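## Task

Set the bottle topped with a grey cap upright on the wall shelf marked by a yellow label strip, and make sure every other bottle also ends up on the shelf that belongs to it. Each bottle's entire base must sit on its shelf, nothing may count as placed if only the robot is holding it there, and at the end the grippers must let go and back away.

## Robot and tools

ROBOT. Two six-joint arms, left_arm and right_arm, each ending in a two-finger parallel gripper that carries a wrist camera. The arm names do not refer to sides of any picture. Root links in the scene frame: left_arm at (+0.047, +0.254, 0) m, quat_wxyz (+0.999, 0, 0, +0.040); right_arm at (-0.036, -0.302, 0) m, quat_wxyz (+1.000, 0, 0, +0.012). Joint limits in rad, base to hand: waist -2.618..3.054, shoulder 0..3.142, elbow 0..3.142, wrist pitch -1.571..1.571, wrist yaw -1.571..1.571, wrist roll -2.094..2.094. Elbows never reach full extension.

FRAMES. One shared scene frame: origin on the table surface midway between the arms, +z up, +x pointing out across the table, left_arm on the +y side. In a gripper's own frame the fingers extend along +z and close along y. end_effector_position is the point between the finger pads, just under 1 cm back from the tips. Reported hand positions can be somewhat wrong, especially far from the base.

THE ROW. Every motion command uses a row of 16 plain numbers covering both arms, even when one arm should not move: left_arm x, y, z, qw, qx, qy, qz, opening, then right_arm in the same order. x, y, z are an absolute target position in metres and qw..qz an absolute target orientation (w first), both in the scene frame, so the row is a pose for each arm, not an offset. opening runs from -1 (closed) to +1 (fully open, 0.087 m). A command is rejected if any target lies more than 0.6 m from that arm's last reported position along any axis of its gripper. To hold an arm still, resend its complete last reported pose and the opening it should keep; to keep an orientation fixed, keep resending the same target quaternion rather than the slightly drifted one echoed back.

TOOLS.
- execute_actions {"actions": [...], "pictures": bool}: the list holds zero or one item. Empty list: just report the state. An action {"rows": [...], "steps": n}: 1 to 15 rows, n at most 15 (default 15), each step 1/30 s, one row per step, the final row repeated if rows run out. A wait {"steps": n} with n up to 300 sends nothing and returns once n steps have passed since the previous result, your reply time included. Pictures come by default.
- move {"target": row, "speed": m/s}: drives each gripper in a straight line from where it is to its pose in the row; speed 0.002 to 0.5, default 0.25, turning capped at twice that in rad/s. Both paths finish together, lasting 0.5 to 10 s (cut off at 10 s if longer). Rotation takes the shorter direction. There is no avoidance of objects or the other arm. The opening is applied at the start. It returns once everything is at rest, or 5 s after the path ends. Hands may lag, wander, or overshoot speed near full reach.
- wait {"seconds": 0..10}: lets the simulation run with no new command.
- zoom_image {"camera", "region": [x0, y0, x1, y1]}: closer look at part of the last full image; pixel coordinates from the top-left, region no bigger than 504 by 504. Cameras: cam_high (fixed, above and behind, around (-0.46, 0, 1.22)), cam_left_wrist, cam_right_wrist, all 896x504; calibration intrinsics and world-to-camera transforms are supplied and may be slightly off.
- read_manual {"section": "licences"}: licence texts only.
- finished_scene {"scene": 1 or 2}: irreversible; closes and grades the current scene and opens the next. Answering without any tool call ends all remaining scenes.

CONTROL BEHAVIOUR. Each step, the commanded pose is trimmed to within 70 mm and 16 degrees of the measured hand pose, then reached by damped IK that favours position over orientation. After an action ends an arm only travels up to 70 mm more, to its last trimmed pose, so distant goals need several actions; compare the reported pose and send the remainder. Joint friction may leave the hand up to about 31 mm from the command, and very small corrections may not move it at all. The simulation keeps running while you think and write.

RESULT LINES. The state line gives each gripper's position and quat_wxyz as left_arm: ... | right_arm: .... grip_measured is the measured finger gap on the command scale; the last value in Joint positions is that gap in metres; each gripper's reading has its own fixed error up to about 1 mm. A Hand target line shows where the controller is currently steering each hand. A pose unreachable line names an arm whose command the clearance check altered or blocked; HELD flags steps not sent. A move adds a move: line with the outcome (done, off_target, moving, held, fault), limits that acted (paced = the pose was trimmed; held = some steps were blocked, after which the arm may jump faster than speed) and each hand's remaining distance. If only one arm is named, the other finished normally. FAULT and OVER-TEMPERATURE FAULT lines mean an arm was stopped; MOTOR HOT warns from 75 °C, at 90 °C the arm pauses 10 s, and at 100 °C it goes limp and drops.

GRIPPING. To hold something, command an opening below grip_measured: about 0.02 lower is a firm grip, less is gentler. Pads push up to roughly 20 N; closing fast can squeeze harder and even spring the fingers open.

CAUTIONS. Nothing may leave the table. Keep the arms from colliding or pressing on each other. Faster contact hits harder, and aiming past a contact point pushes harder; an arm stopped by an object keeps pushing until commanded otherwise. Expect occasional tugs on held items or shoves on loose ones. Avoid drops, slips and slams, and release and withdraw before finishing.

Each tool is called after "Request:" in YAML: its name, and indented under it one key for each argument.

## Session

Request:
execute_actions:
  actions: []

Scene clock: 0.00 s of 7800.00 s.
left_arm: end_effector_position=(+0.4283, +0.2813, +0.3633) grip_measured=+0.989 end_effector_quat_wxyz=(+0.710, -0.027, +0.704, +0.022) | right_arm: end_effector_position=(+0.3496, -0.2935, +0.3555) grip_measured=+0.998 end_effector_quat_wxyz=(+0.705, -0.001, +0.709, +0.013)
Joint positions: left_arm=[-0.003  1.045  1.049  0.004  0.007 -0.008  0.087] | right_arm=[-0.004  1.056  1.037  0.013 -0.     0.016  0.087]
Joint velocities: left_arm=[-0.002 -0.012 -0.007  0.022  0.007  0.022 -0.001] | right_arm=[ 0.012  0.002 -0.012 -0.022 -0.007 -0.066 -0.   ]
Hand target (left_arm): +0.428, +0.281, +0.363; +0.710, -0.027, +0.704, +0.022
Hand target (right_arm): +0.350, -0.293, +0.355; +0.705, -0.001, +0.709, +0.013

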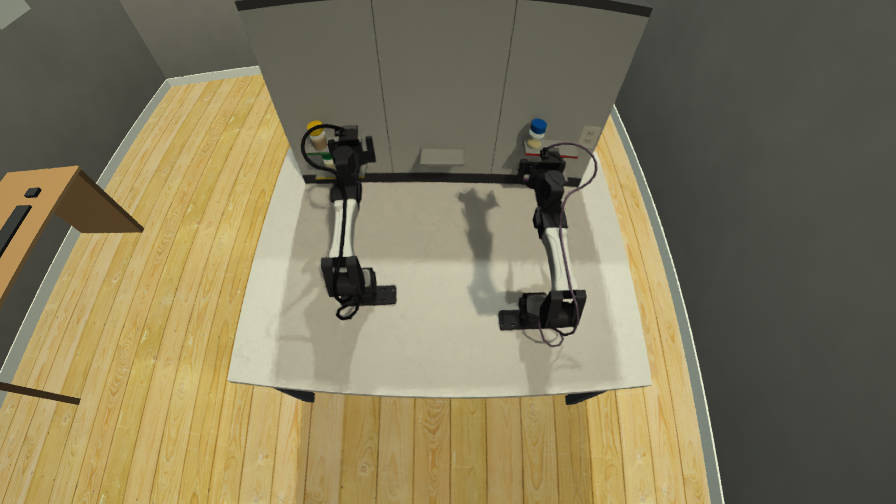

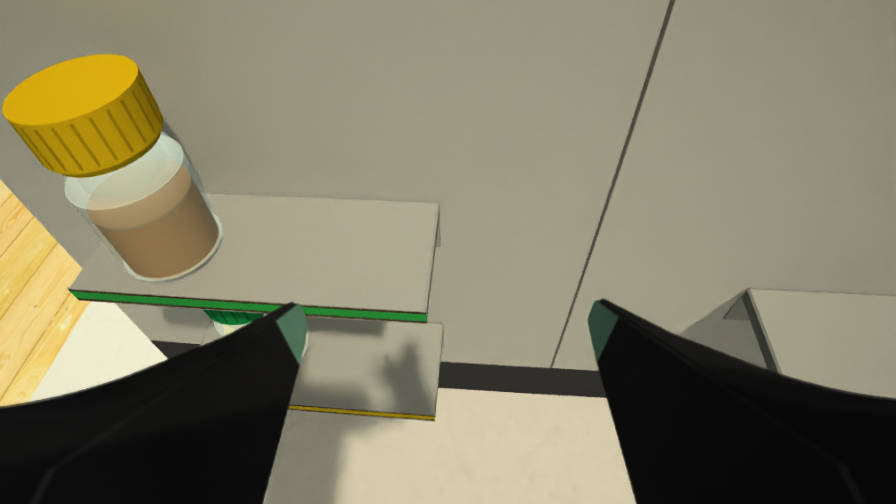

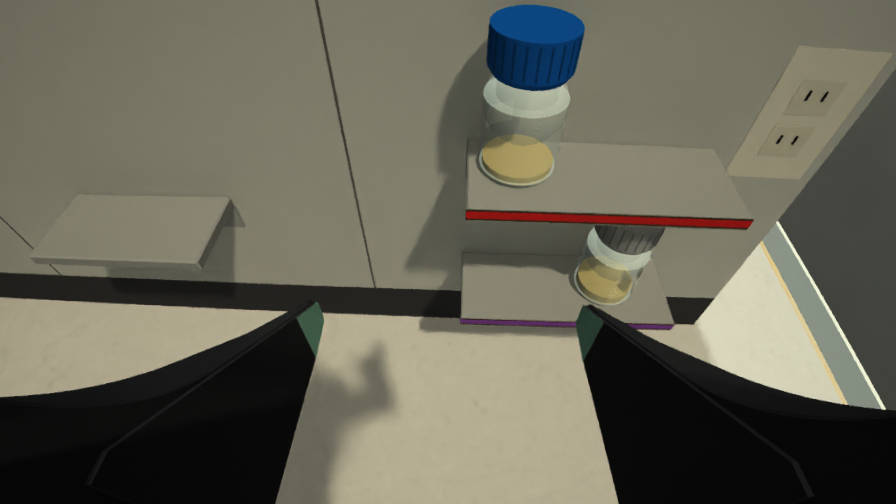

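Request:
move:
  target: [0.3,0.3,0.22,0.8,0,0.6,0,1,0.26,-0.33,0.22,0.8,0,0.6,0,1]

Request:
zoom_image:
  camera: "cam_high"
  region: [280,90,620,220]

Scene clock: 4.00 s of 7800.00 s.
left_arm: end_effector_position=(+0.3013, +0.3006, +0.2337) grip_measured=+0.989 end_effector_quat_wxyz=(+0.805, +0.007, +0.593, +0.008) | right_arm: end_effector_position=(+0.2569, -0.3289, +0.2330) grip_measured=+0.998 end_effector_quat_wxyz=(+0.807, -0.005, +0.591, -0.003)
Joint positions: left_arm=[ 0.48   0.275  0.077  0.55   0.534 -0.163  0.087] | right_arm=[-0.263  0.6    0.097  0.817 -0.232  0.062  0.087]
Joint velocities: left_arm=[-0.017  0.002  0.017 -0.007  0.037 -0.037 -0.001] | right_arm=[-0.022 -0.007  0.012  0.051 -0.022 -0.022  0.001]
Hand target (left_arm): +0.301, +0.300, +0.220; +0.799, +0.003, +0.601, +0.001
Hand target (right_arm): +0.257, -0.330, +0.221; +0.800, -0.001, +0.600, +0.002
Off the commanded pose (left_arm): 0.014 m, 2 deg.
Off the commanded pose (right_arm): 0.013 m, 1 deg.
move: off_target (left_arm, right_arm)
camera_calibration (this result's frames):
cam_left_wrist: T_world_to_cam=[[-0.0143282, -0.999411, -0.0311909, 0.310464], [-0.534978, 0.0340161, -0.844181, 0.368683], [0.844745, 0.00459082, -0.53515, 0.00941423], [0, 0, 0, 1]] pos_world=[0.193733, 0.297697, 0.325957]
cam_right_wrist: T_world_to_cam=[[0.0140793, -0.999546, 0.0266362, -0.337981], [-0.518053, -0.0300766, -0.854819, 0.346858], [0.855232, -0.00176377, -0.518242, 0.0442977], [0, 0, 0, 1]] pos_world=[0.146565, -0.327317, 0.32846]

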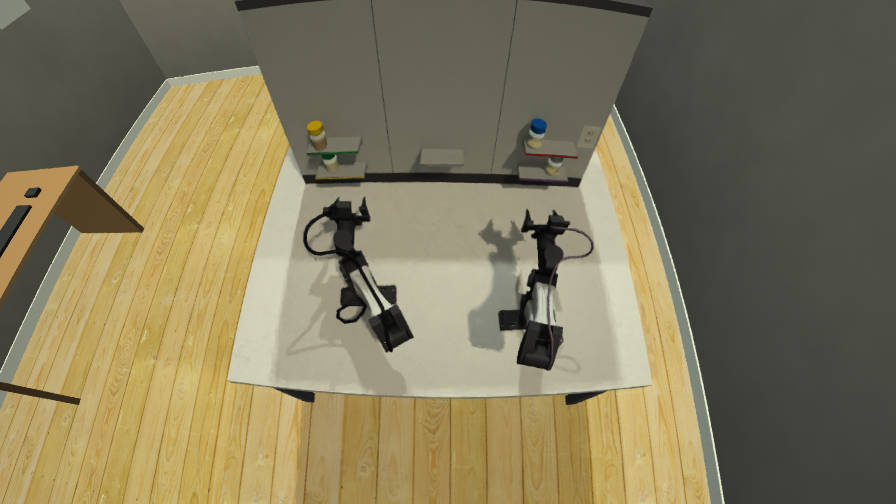

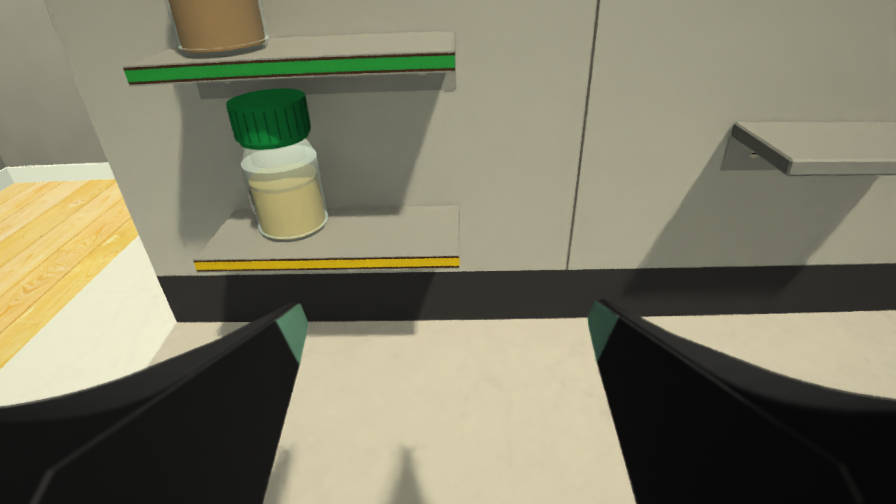

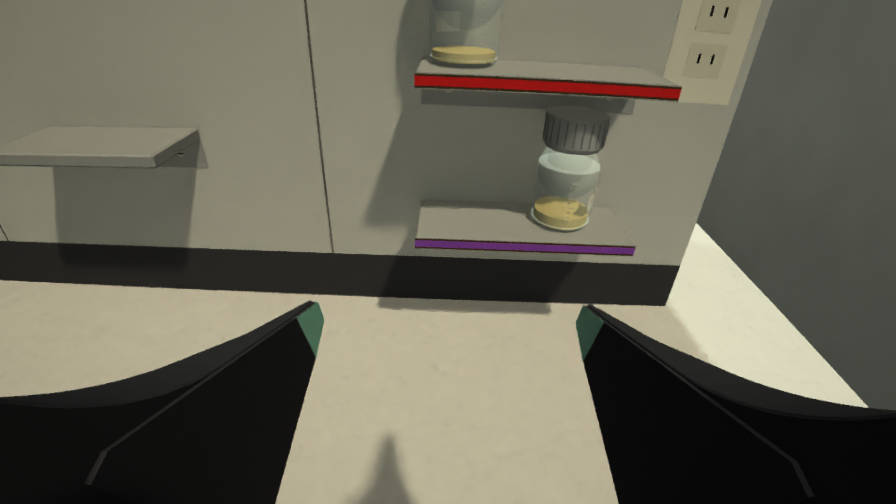

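Region (280, 90, 620, 220) of cam_high's 896x504 image, scaled by 1.482, with more detail than that image has; it fills the top 193 rows of this view, and the rest is white.

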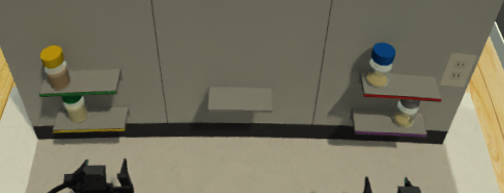

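Request:
move:
  target: [0.3,0.3,0.22,0.8,0,0.6,0,1,0.43,-0.441,0.185,0.8,0,0.6,0,1]

Scene clock: 16.20 s of 7800.00 s.
left_arm: end_effector_position=(+0.3012, +0.3001, +0.2339) grip_measured=+0.989 end_effector_quat_wxyz=(+0.805, +0.006, +0.593, +0.006) | right_arm: end_effector_position=(+0.4248, -0.4374, +0.1804) grip_measured=+0.998 end_effector_quat_wxyz=(+0.794, +0.003, +0.608, -0.001)
Joint positions: left_arm=[ 0.48   0.275  0.077  0.551  0.535 -0.169  0.087] | right_arm=[-0.472  1.886  0.655  1.523 -0.425  0.126  0.087]
Joint velocities: left_arm=[-0.002 -0.012  0.007  0.007 -0.051 -0.007  0.001] | right_arm=[ 0.007  0.012  0.002  0.095 -0.007  0.022  0.001]
Hand target (left_arm): +0.301, +0.300, +0.220; +0.800, -0.000, +0.600, +0.000
Hand target (right_arm): +0.428, -0.441, +0.184; +0.800, +0.001, +0.600, +0.000
Off the commanded pose (left_arm): 0.014 m, 1 deg.
Off the commanded pose (right_arm): 0.008 m, 1 deg.
After step 90, 7.70 s passed at rest.
move: off_target (left_arm)
camera_calibration (this result's frames):
cam_left_wrist: T_world_to_cam=[[-0.0173261, -0.999481, -0.0271589, 0.309943], [-0.534307, 0.0322147, -0.844676, 0.369306], [0.845113, -0.000123727, -0.534588, 0.0107232], [0, 0, 0, 1]] pos_world=[0.193631, 0.297886, 0.326094]
cam_right_wrist: T_world_to_cam=[[0.00852679, -0.999902, 0.0111409, -0.442398], [-0.552605, -0.0139973, -0.833325, 0.403487], [0.833399, 0.000949063, -0.55267, -0.110065], [0, 0, 0, 1]] pos_world=[0.318469, -0.436603, 0.280335]

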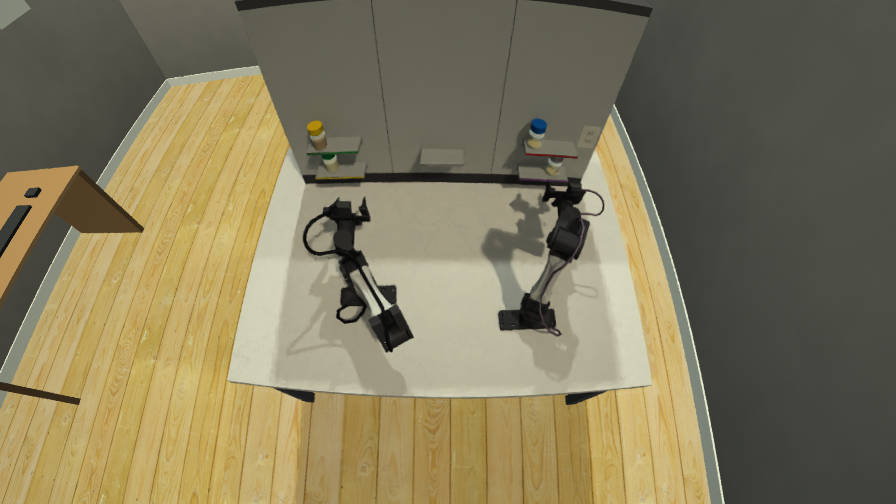

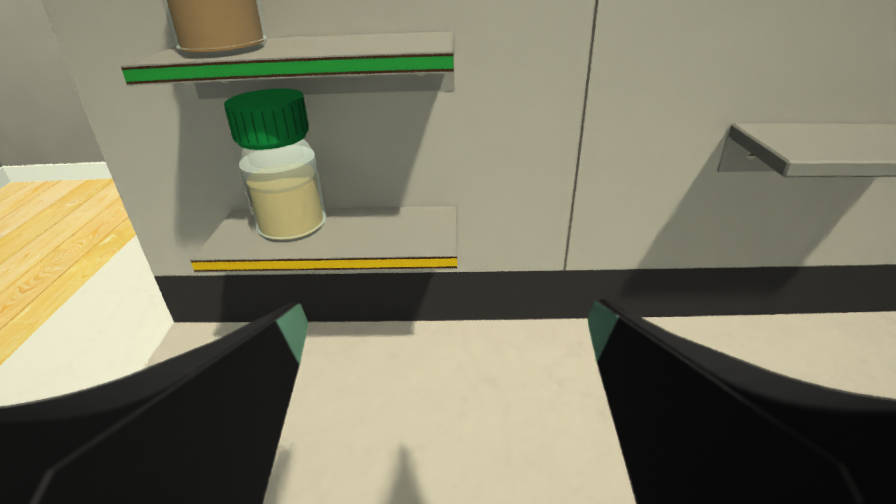

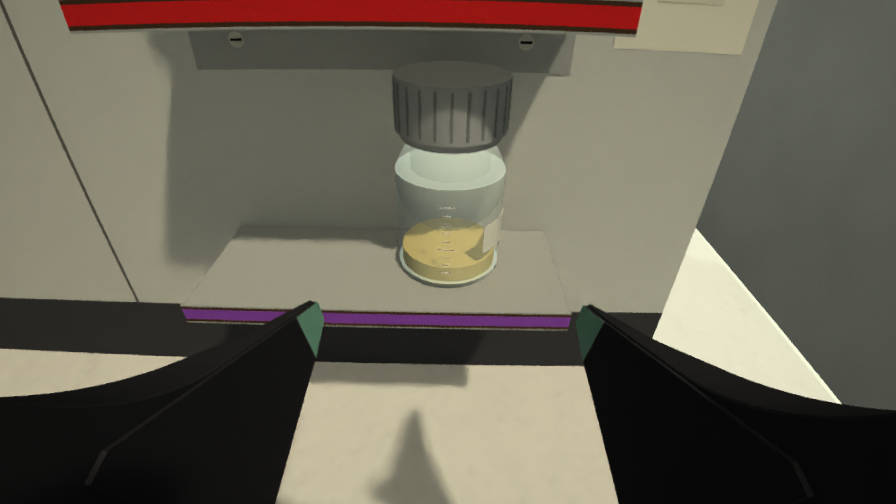

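Request:
move:
  target: [0.3,0.3,0.22,0.8,0,0.6,0,1,0.535,-0.439,0.19,0.8,0,0.6,0,1]
  speed: 0.08

Scene clock: 20.07 s of 7800.00 s.
left_arm: end_effector_position=(+0.3012, +0.3001, +0.2339) grip_measured=+0.989 end_effector_quat_wxyz=(+0.805, +0.006, +0.593, +0.005) | right_arm: end_effector_position=(+0.5283, -0.4405, +0.1974) grip_measured=+0.998 end_effector_quat_wxyz=(+0.806, -0.002, +0.592, +0.002)
Joint positions: left_arm=[ 0.48   0.275  0.077  0.551  0.535 -0.169  0.087] | right_arm=[-0.373  2.125  1.107  1.342 -0.338  0.109  0.087]
Joint velocities: left_arm=[-0.017 -0.012  0.007  0.037 -0.066 -0.066 -0.001] | right_arm=[-0.017  0.007  0.007 -0.037 -0.007  0.037 -0.   ]
Hand target (left_arm): +0.301, +0.300, +0.220; +0.800, -0.000, +0.600, -0.000
Hand target (right_arm): +0.535, -0.440, +0.188; +0.800, -0.001, +0.600, -0.000
Off the commanded pose (left_arm): 0.014 m, 1 deg.
Off the commanded pose (right_arm): 0.010 m, 1 deg.
move: off_target (left_arm)
camera_calibration (this result's frames):
cam_left_wrist: T_world_to_cam=[[-0.0174396, -0.999489, -0.0267949, 0.309878], [-0.534305, 0.0319677, -0.844687, 0.369382], [0.845112, -0.000414343, -0.534589, 0.0108107], [0, 0, 0, 1]] pos_world=[0.193631, 0.297916, 0.326095]
cam_right_wrist: T_world_to_cam=[[0.0192942, -0.999672, 0.0168139, -0.453286], [-0.518901, -0.024387, -0.854486, 0.456528], [0.854616, 0.00776187, -0.519202, -0.20178], [0, 0, 0, 1]] pos_world=[0.418084, -0.440438, 0.292954]

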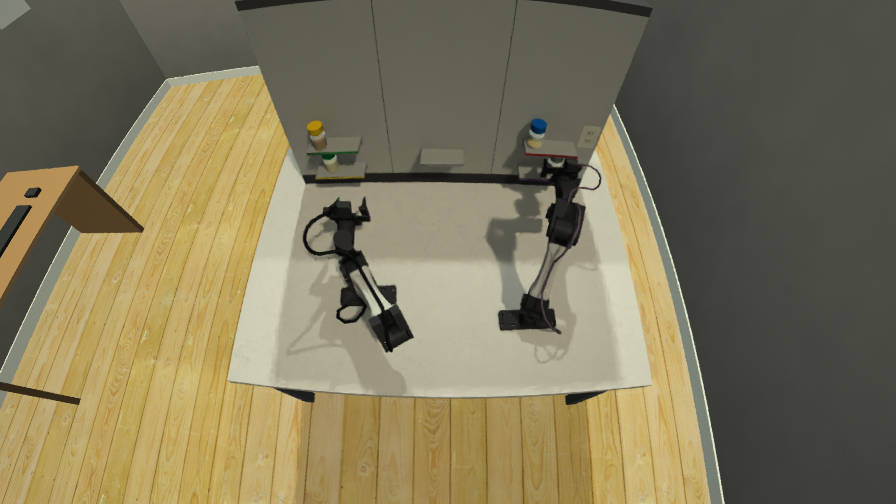

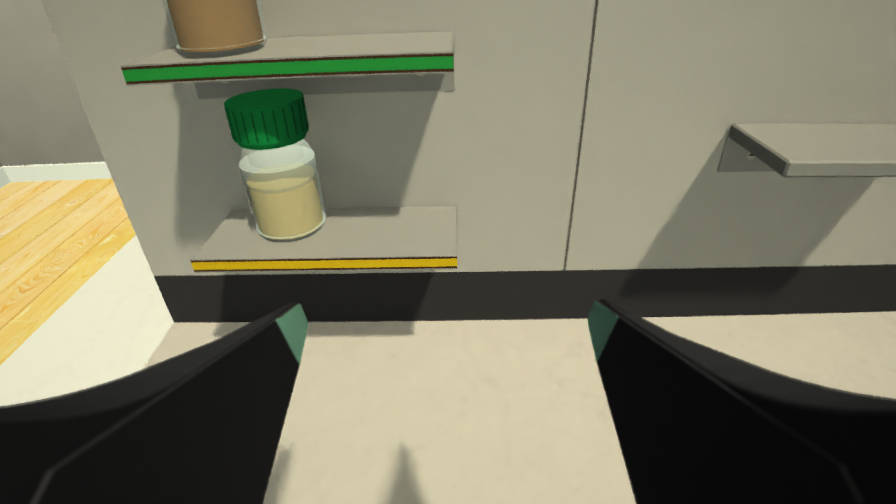

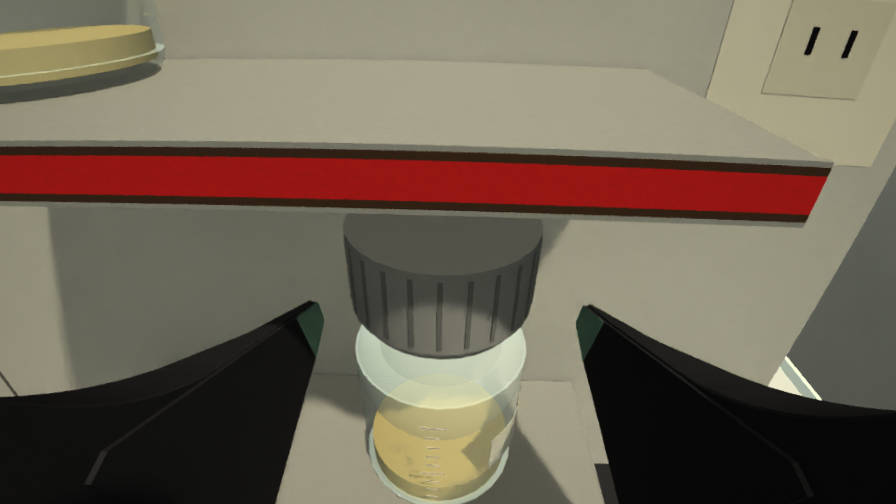

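Request:
move:
  target: [0.3,0.3,0.22,0.8,0,0.6,0,1,0.542,-0.439,0.165,0.8,0,0.6,0,1]
  speed: 0.05

Scene clock: 22.03 s of 7800.00 s.
left_arm: end_effector_position=(+0.3012, +0.3001, +0.2339) grip_measured=+0.989 end_effector_quat_wxyz=(+0.805, +0.006, +0.593, +0.005) | right_arm: end_effector_position=(+0.5366, -0.4406, +0.1634) grip_measured=+0.998 end_effector_quat_wxyz=(+0.794, +0.005, +0.608, +0.006)
Joint positions: left_arm=[ 0.48   0.275  0.077  0.551  0.535 -0.169  0.087] | right_arm=[-0.365  2.209  1.126  1.363 -0.33   0.108  0.087]
Joint velocities: left_arm=[-0.022 -0.002 -0.002  0.066 -0.007  0.081 -0.001] | right_arm=[-0.007 -0.007 -0.002 -0.051  0.037 -0.022  0.001]
Hand target (left_arm): +0.301, +0.300, +0.220; +0.800, -0.000, +0.600, +0.000
Hand target (right_arm): +0.541, -0.439, +0.165; +0.800, +0.000, +0.600, -0.000
Off the commanded pose (left_arm): 0.014 m, 1 deg.
Off the commanded pose (right_arm): 0.006 m, 1 deg.
move: off_target (left_arm)
camera_calibration (this result's frames):
cam_left_wrist: T_world_to_cam=[[-0.0174396, -0.999489, -0.0267949, 0.309878], [-0.534305, 0.0319677, -0.844687, 0.369382], [0.845112, -0.000414343, -0.534589, 0.0108107], [0, 0, 0, 1]] pos_world=[0.193631, 0.297916, 0.326095]
cam_right_wrist: T_world_to_cam=[[0.0181779, -0.999835, -0.000028774, -0.449686], [-0.55271, -0.0100248, -0.833313, 0.45286], [0.833175, 0.0151638, -0.552801, -0.206229], [0, 0, 0, 1]] pos_world=[0.4303, -0.441944, 0.263358]

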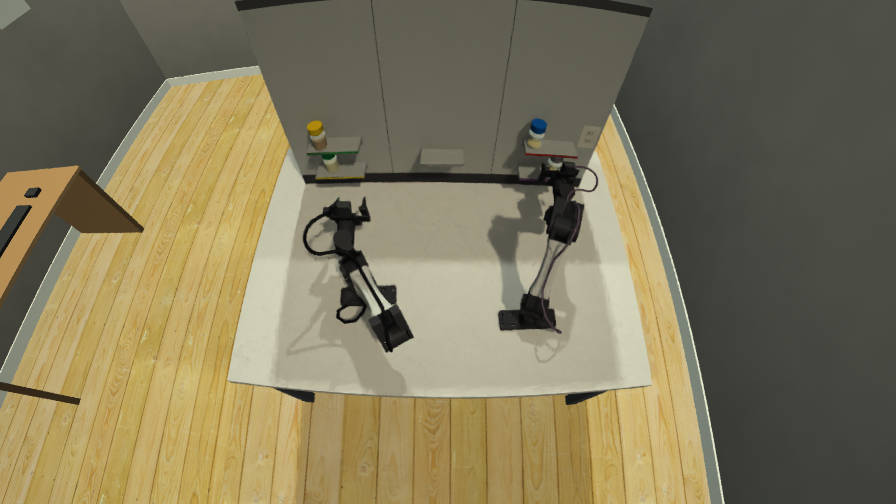

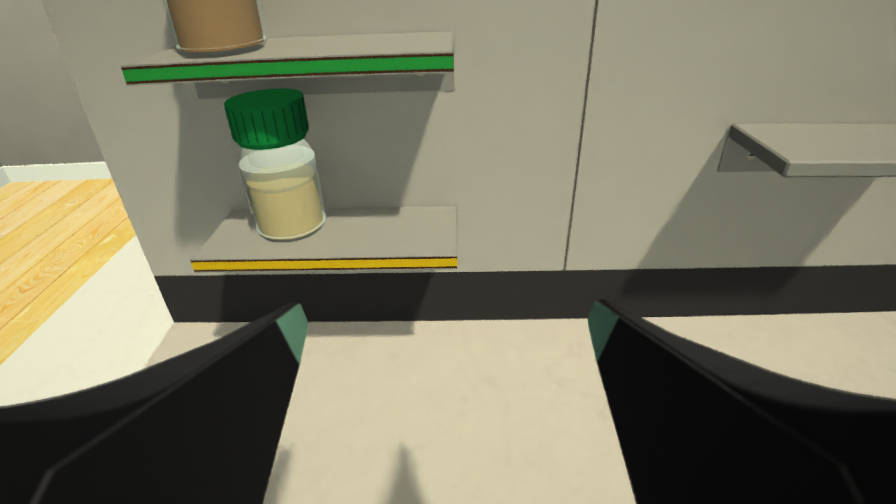

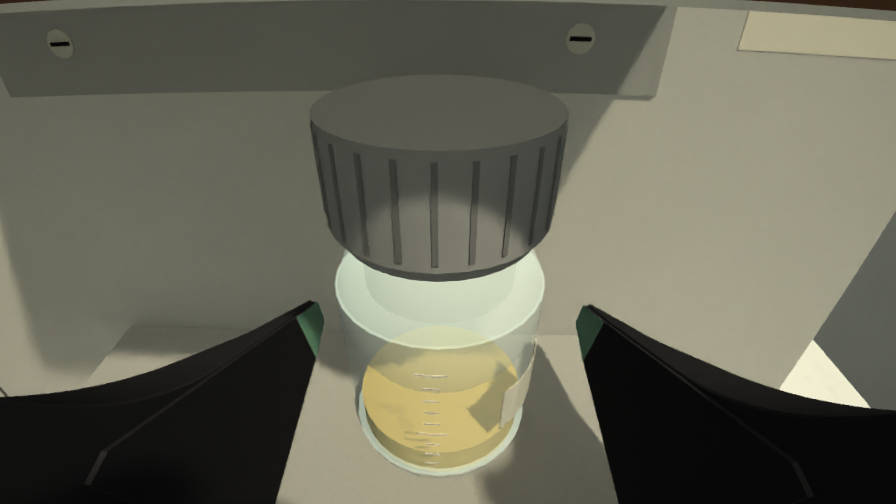

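Request:
move:
  target: [0.3,0.3,0.22,0.8,0,0.6,0,1,0.542,-0.441,0.17,0.8,0,0.6,0,0.1]
  speed: 0.03

Scene clock: 23.67 s of 7800.00 s.
left_arm: end_effector_position=(+0.3012, +0.3001, +0.2339) grip_measured=+0.989 end_effector_quat_wxyz=(+0.805, +0.006, +0.593, +0.005) | right_arm: end_effector_position=(+0.5366, -0.4405, +0.1636) grip_measured=+0.261 end_effector_quat_wxyz=(+0.794, +0.004, +0.607, +0.006)
Joint positions: left_arm=[ 0.48   0.275  0.077  0.551  0.535 -0.169  0.087] | right_arm=[-0.365  2.209  1.126  1.364 -0.33   0.107  0.055]
Joint velocities: left_arm=[ 0.022 -0.027 -0.012  0.037 -0.037 -0.037 -0.001] | right_arm=[-0.022  0.002 -0.002 -0.066 -0.066  0.037 -0.001]
Hand target (left_arm): +0.301, +0.300, +0.220; +0.800, -0.000, +0.600, +0.000
Hand target (right_arm): +0.542, -0.441, +0.170; +0.800, -0.000, +0.600, +0.000
Off the commanded pose (left_arm): 0.014 m, 1 deg.
Off the commanded pose (right_arm): 0.008 m, 1 deg.
move: off_target (left_arm)
camera_calibration (this result's frames):
cam_left_wrist: T_world_to_cam=[[-0.0174396, -0.999489, -0.0267949, 0.309878], [-0.534305, 0.0319677, -0.844687, 0.369382], [0.845112, -0.000414343, -0.534589, 0.0108107], [0, 0, 0, 1]] pos_world=[0.193631, 0.297916, 0.326095]
cam_right_wrist: T_world_to_cam=[[0.0187107, -0.999824, 0.00117422, -0.450055], [-0.552165, -0.0113123, -0.833658, 0.452189], [0.833525, 0.01495, -0.552279, -0.206488], [0, 0, 0, 1]] pos_world=[0.430217, -0.441774, 0.263461]

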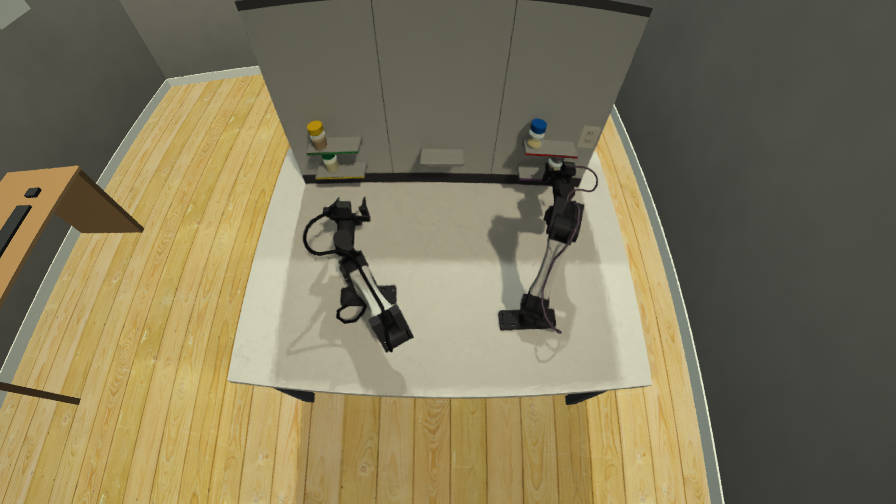

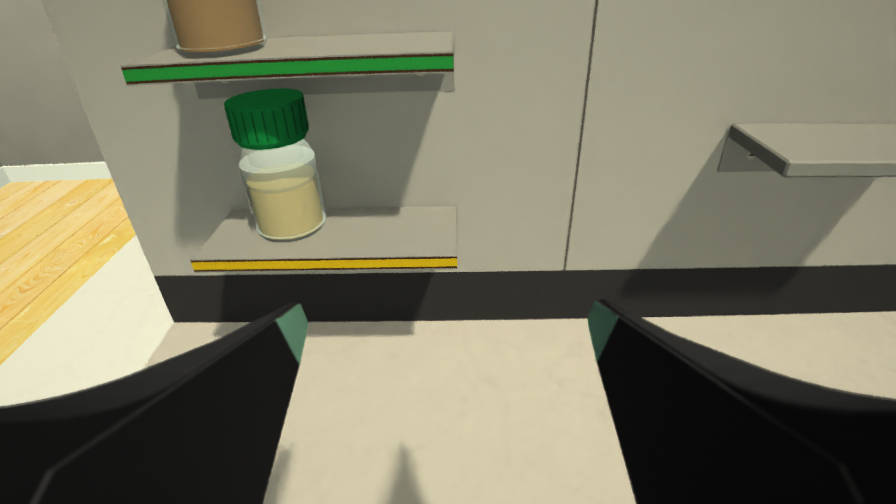

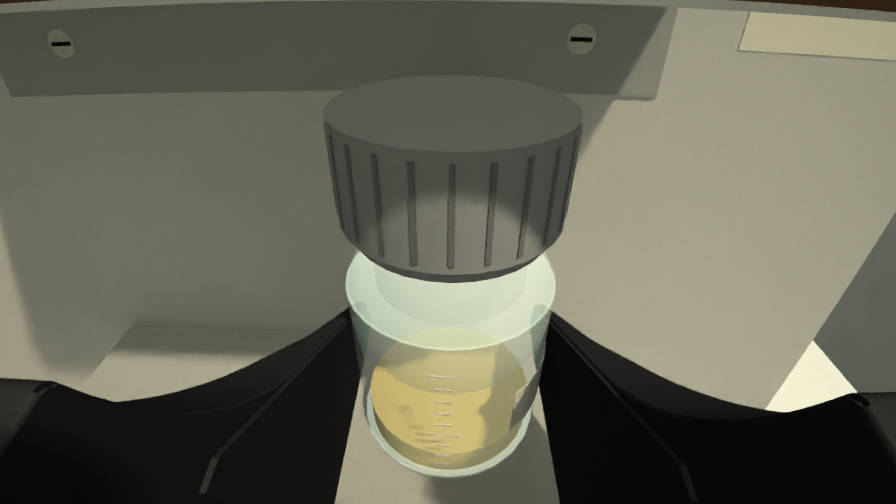

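Request:
move:
  target: [0.3,0.3,0.22,0.8,0,0.6,0,1,0.54,-0.441,0.182,0.8,0,0.6,0,0.1]
  speed: 0.03

Request:
move:
  target: [0.3,0.3,0.22,0.8,0,0.6,0,1,0.43,-0.441,0.18,0.8,0,0.6,0,0.1]
  speed: 0.1

Scene clock: 26.10 s of 7800.00 s.
left_arm: end_effector_position=(+0.3012, +0.3001, +0.2339) grip_measured=+0.989 end_effector_quat_wxyz=(+0.805, +0.006, +0.593, +0.005) | right_arm: end_effector_position=(+0.5367, -0.4405, +0.1639) grip_measured=+0.261 end_effector_quat_wxyz=(+0.791, +0.005, +0.612, +0.007)
Joint positions: left_arm=[ 0.48   0.275  0.077  0.551  0.535 -0.169  0.087] | right_arm=[-0.365  2.199  1.126  1.343 -0.33   0.107  0.055]
Joint velocities: left_arm=[ 0.007  0.007 -0.022 -0.037  0.007 -0.007  0.   ] | right_arm=[ 0.002 -0.027  0.007 -0.022 -0.007 -0.007 -0.001]
Hand target (left_arm): +0.301, +0.300, +0.220; +0.800, -0.000, +0.600, +0.000
Hand target (right_arm): +0.540, -0.441, +0.182; +0.800, -0.000, +0.600, +0.000
Off the commanded pose (left_arm): 0.014 m, 1 deg.
Off the commanded pose (right_arm): 0.018 m, 2 deg.
move: off_target (left_arm, right_arm)
camera_calibration (this result's frames):
cam_left_wrist: T_world_to_cam=[[-0.0174396, -0.999489, -0.0267949, 0.309878], [-0.534305, 0.0319677, -0.844687, 0.369382], [0.845112, -0.000414343, -0.534589, 0.0108107], [0, 0, 0, 1]] pos_world=[0.193631, 0.297916, 0.326095]
cam_right_wrist: T_world_to_cam=[[0.0187006, -0.999821, -0.00300102, -0.449383], [-0.561418, -0.00801694, -0.827494, 0.457833], [0.827321, 0.0171594, -0.561467, -0.200583], [0, 0, 0, 1]] pos_world=[0.431386, -0.44219, 0.264885]

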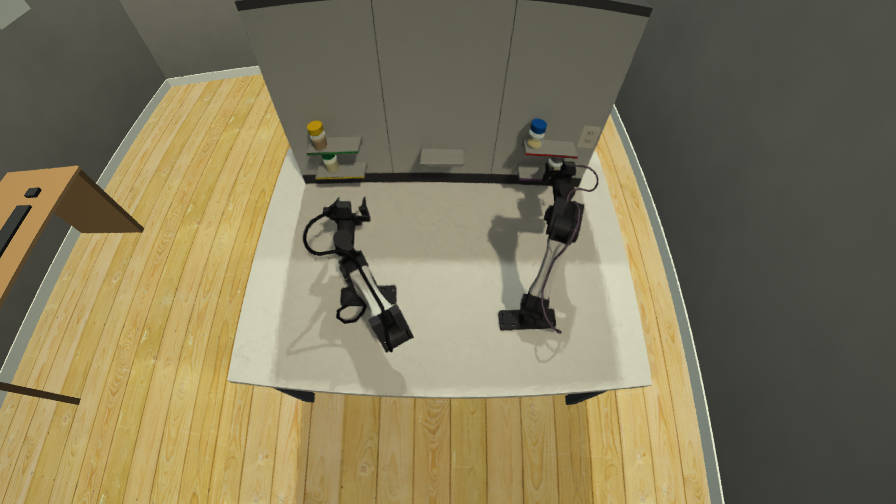

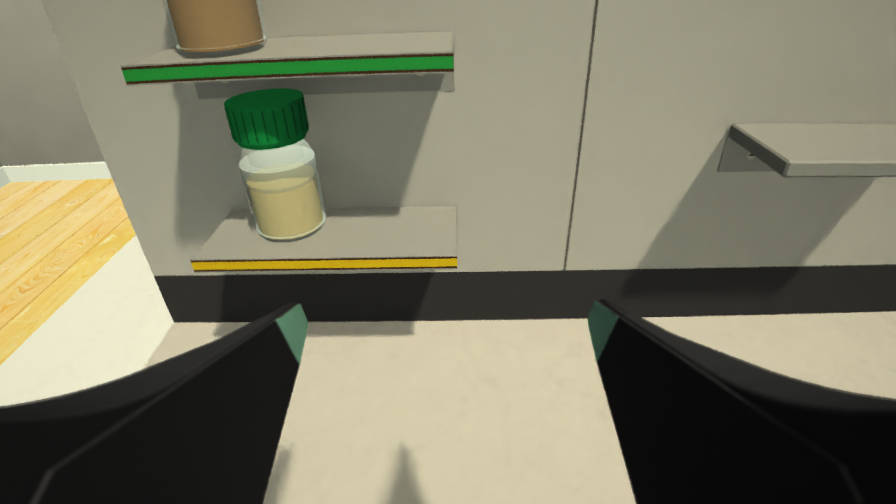

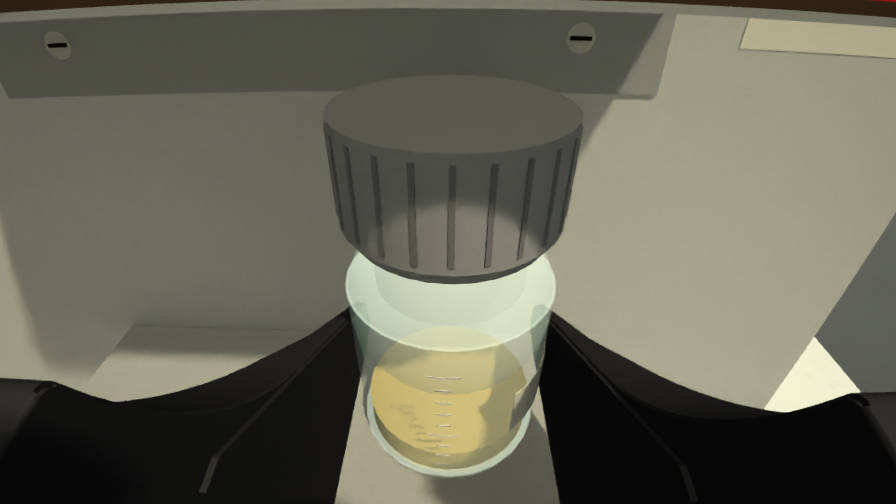

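Scene clock: 27.63 s of 7800.00 s.
left_arm: end_effector_position=(+0.3012, +0.3001, +0.2339) grip_measured=+0.989 end_effector_quat_wxyz=(+0.805, +0.006, +0.593, +0.005) | right_arm: end_effector_position=(+0.4368, -0.4405, +0.1608) grip_measured=+0.261 end_effector_quat_wxyz=(+0.781, +0.009, +0.625, +0.005)
Joint positions: left_arm=[ 0.48   0.275  0.077  0.551  0.535 -0.169  0.087] | right_arm=[-0.466  1.948  0.698  1.492 -0.424  0.123  0.055]
Joint velocities: left_arm=[ 0.027 -0.017 -0.012  0.081 -0.022 -0.037 -0.   ] | right_arm=[ 0.012  0.002 -0.012 -0.007 -0.037 -0.037 -0.001]
Hand target (left_arm): +0.301, +0.300, +0.220; +0.800, -0.000, +0.600, +0.000
Hand target (right_arm): +0.430, -0.440, +0.181; +0.800, -0.000, +0.600, -0.000
Off the commanded pose (left_arm): 0.014 m, 1 deg.
Off the commanded pose (right_arm): 0.020 m, 4 deg.
move: off_target (left_arm, right_arm)
camera_calibration (this result's frames):
cam_left_wrist: T_world_to_cam=[[-0.0174396, -0.999489, -0.0267949, 0.309878], [-0.534305, 0.0319677, -0.844687, 0.369382], [0.845112, -0.000414343, -0.534589, 0.0108107], [0, 0, 0, 1]] pos_world=[0.193631, 0.297916, 0.326095]
cam_right_wrist: T_world_to_cam=[[0.0120304, -0.999899, -0.00754363, -0.443896], [-0.588915, -0.000988263, -0.808194, 0.411292], [0.808105, 0.0141654, -0.588868, -0.108193], [0, 0, 0, 1]] pos_world=[0.334988, -0.441912, 0.265344]

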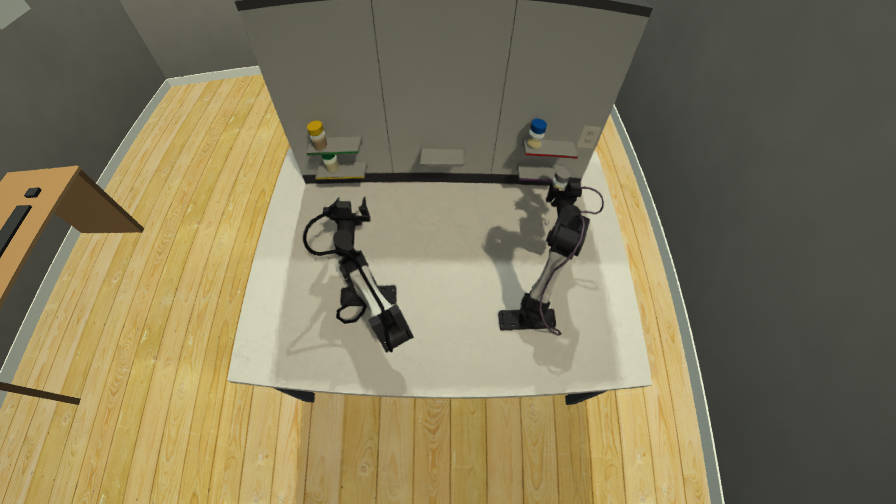

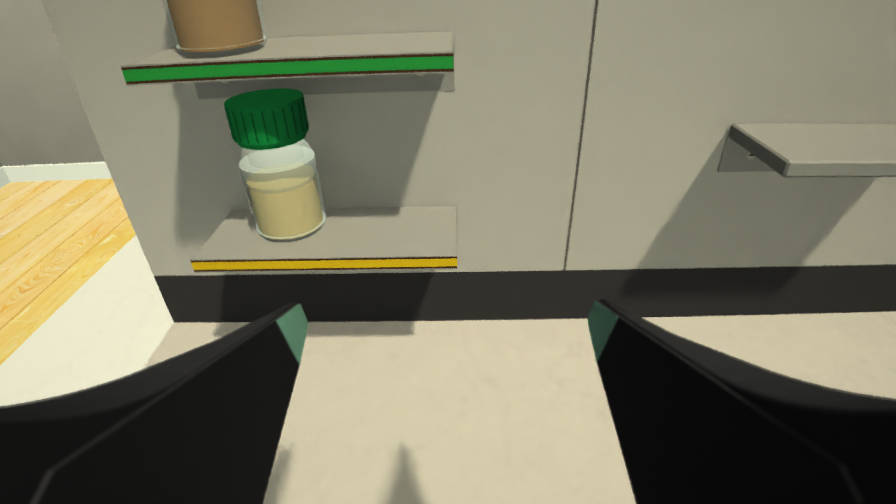

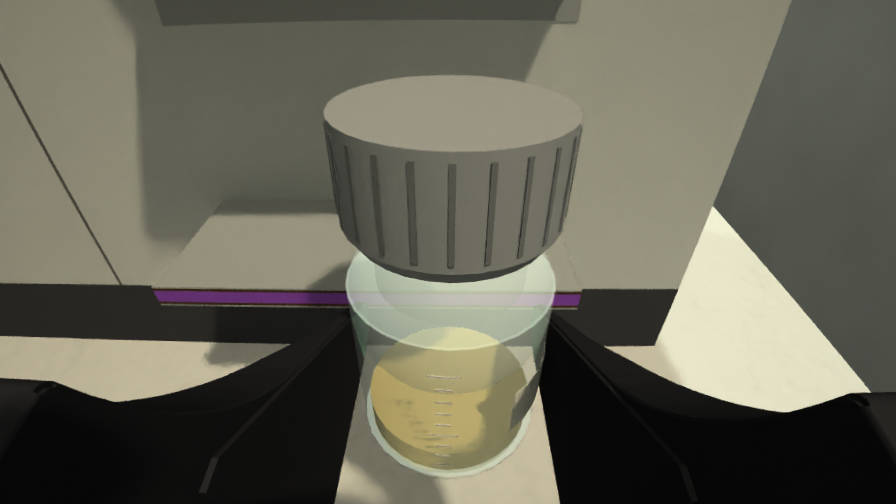

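Request:
move:
  target: [0.3,0.3,0.22,0.8,0,0.6,0,1,0.42,-0.045,0.29,0.788,-0.104,0.591,0.139,0.1]
  speed: 0.2

Scene clock: 31.57 s of 7800.00 s.
left_arm: end_effector_position=(+0.3012, +0.3001, +0.2339) grip_measured=+0.989 end_effector_quat_wxyz=(+0.805, +0.006, +0.593, +0.005) | right_arm: end_effector_position=(+0.4197, -0.0468, +0.2740) grip_measured=+0.261 end_effector_quat_wxyz=(+0.773, -0.113, +0.608, +0.139)
Joint positions: left_arm=[ 0.48   0.275  0.077  0.551  0.535 -0.169  0.087] | right_arm=[ 0.565  1.688  0.952  0.978  0.219 -0.059  0.055]
Joint velocities: left_arm=[-0.017 -0.002 -0.022 -0.081 -0.066 -0.066  0.   ] | right_arm=[-0.002 -0.002  0.007 -0.007 -0.037 -0.007 -0.   ]
Hand target (left_arm): +0.301, +0.300, +0.220; +0.800, -0.000, +0.600, +0.000
Hand target (right_arm): +0.423, -0.046, +0.289; +0.786, -0.107, +0.594, +0.138
Off the commanded pose (left_arm): 0.014 m, 1 deg.
Off the commanded pose (right_arm): 0.016 m, 3 deg.
move: off_target (left_arm, right_arm)
camera_calibration (this result's frames):
cam_left_wrist: T_world_to_cam=[[-0.0174396, -0.999489, -0.0267949, 0.309878], [-0.534305, 0.0319677, -0.844687, 0.369382], [0.845112, -0.000414343, -0.534589, 0.0108107], [0, 0, 0, 1]] pos_world=[0.193631, 0.297916, 0.326095]
cam_right_wrist: T_world_to_cam=[[0.36696, -0.93004, 0.0191075, -0.202181], [-0.530679, -0.226168, -0.81684, 0.460434], [0.764016, 0.289608, -0.576548, -0.00527928], [0, 0, 0, 1]] pos_world=[0.322569, -0.0823721, 0.37692]

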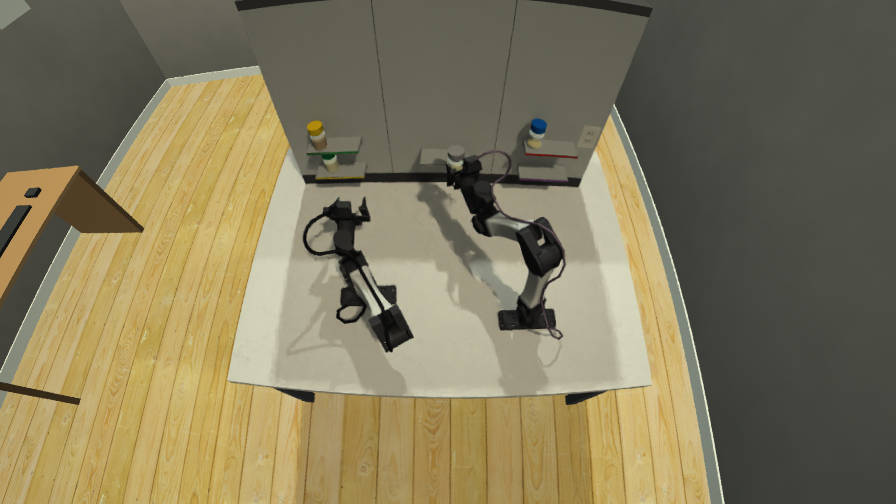

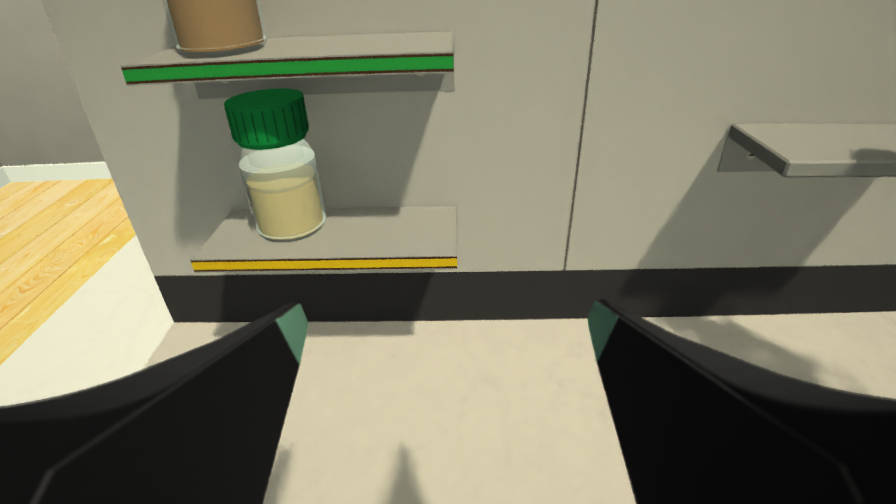

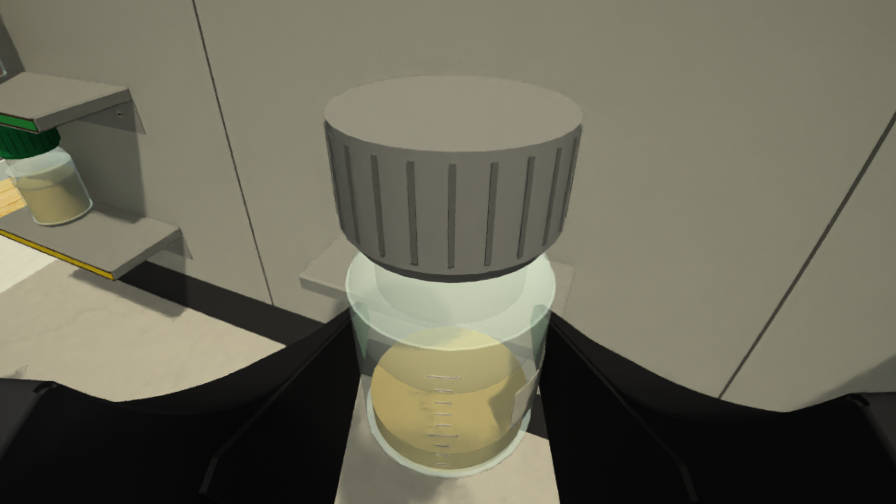

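Request:
move:
  target: [0.3,0.3,0.22,0.8,0,0.6,0,1,0.535,-0.005,0.28,0.788,-0.104,0.591,0.139,0.1]
  speed: 0.1

Scene clock: 33.93 s of 7800.00 s.
left_arm: end_effector_position=(+0.3012, +0.3001, +0.2339) grip_measured=+0.989 end_effector_quat_wxyz=(+0.805, +0.006, +0.593, +0.005) | right_arm: end_effector_position=(+0.5305, -0.0041, +0.2612) grip_measured=+0.261 end_effector_quat_wxyz=(+0.775, -0.112, +0.609, +0.131)
Joint positions: left_arm=[ 0.48   0.275  0.077  0.551  0.535 -0.169  0.087] | right_arm=[ 0.515  2.115  1.483  0.873  0.184 -0.059  0.055]
Joint velocities: left_arm=[-0.012 -0.017 -0.017 -0.037 -0.007  0.022  0.   ] | right_arm=[ 0.022 -0.022  0.022  0.037 -0.037 -0.022 -0.   ]
Hand target (left_arm): +0.301, +0.300, +0.220; +0.800, -0.000, +0.600, +0.000
Hand target (right_arm): +0.534, -0.006, +0.279; +0.788, -0.104, +0.591, +0.139
Off the commanded pose (left_arm): 0.014 m, 1 deg.
Off the commanded pose (right_arm): 0.019 m, 3 deg.
move: off_target (left_arm, right_arm)
camera_calibration (this result's frames):
cam_left_wrist: T_world_to_cam=[[-0.0174396, -0.999489, -0.0267949, 0.309878], [-0.534305, 0.0319677, -0.844687, 0.369382], [0.845112, -0.000414343, -0.534589, 0.0108107], [0, 0, 0, 1]] pos_world=[0.193631, 0.297916, 0.326095]
cam_right_wrist: T_world_to_cam=[[0.351973, -0.935591, 0.0279948, -0.197214], [-0.531575, -0.224419, -0.81674, 0.518928], [0.770418, 0.272589, -0.576326, -0.11318], [0, 0, 0, 1]] pos_world=[0.432459, -0.0372026, 0.364121]

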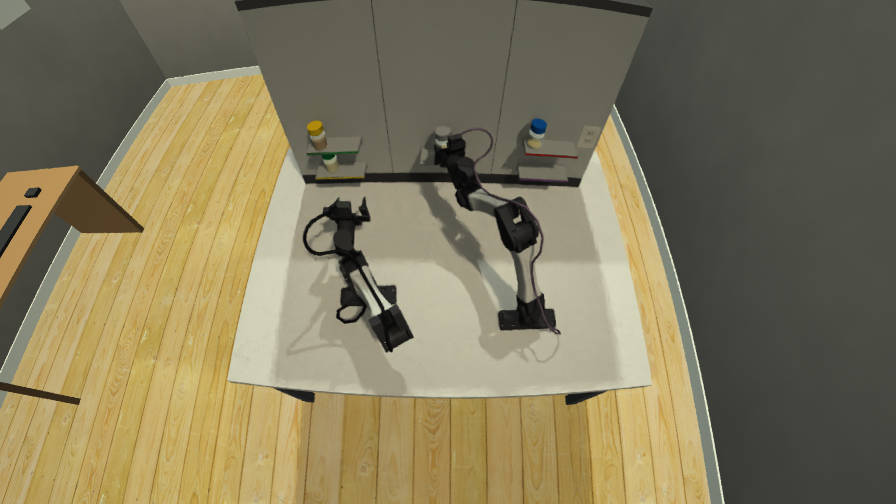

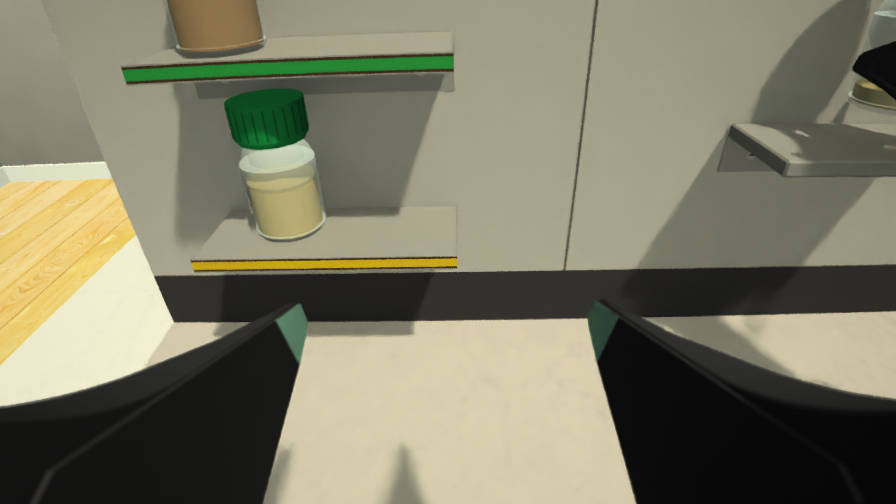

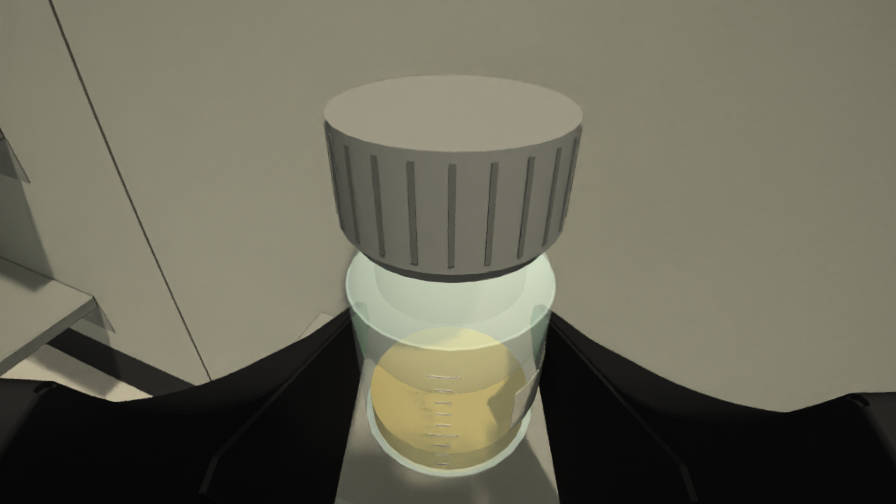

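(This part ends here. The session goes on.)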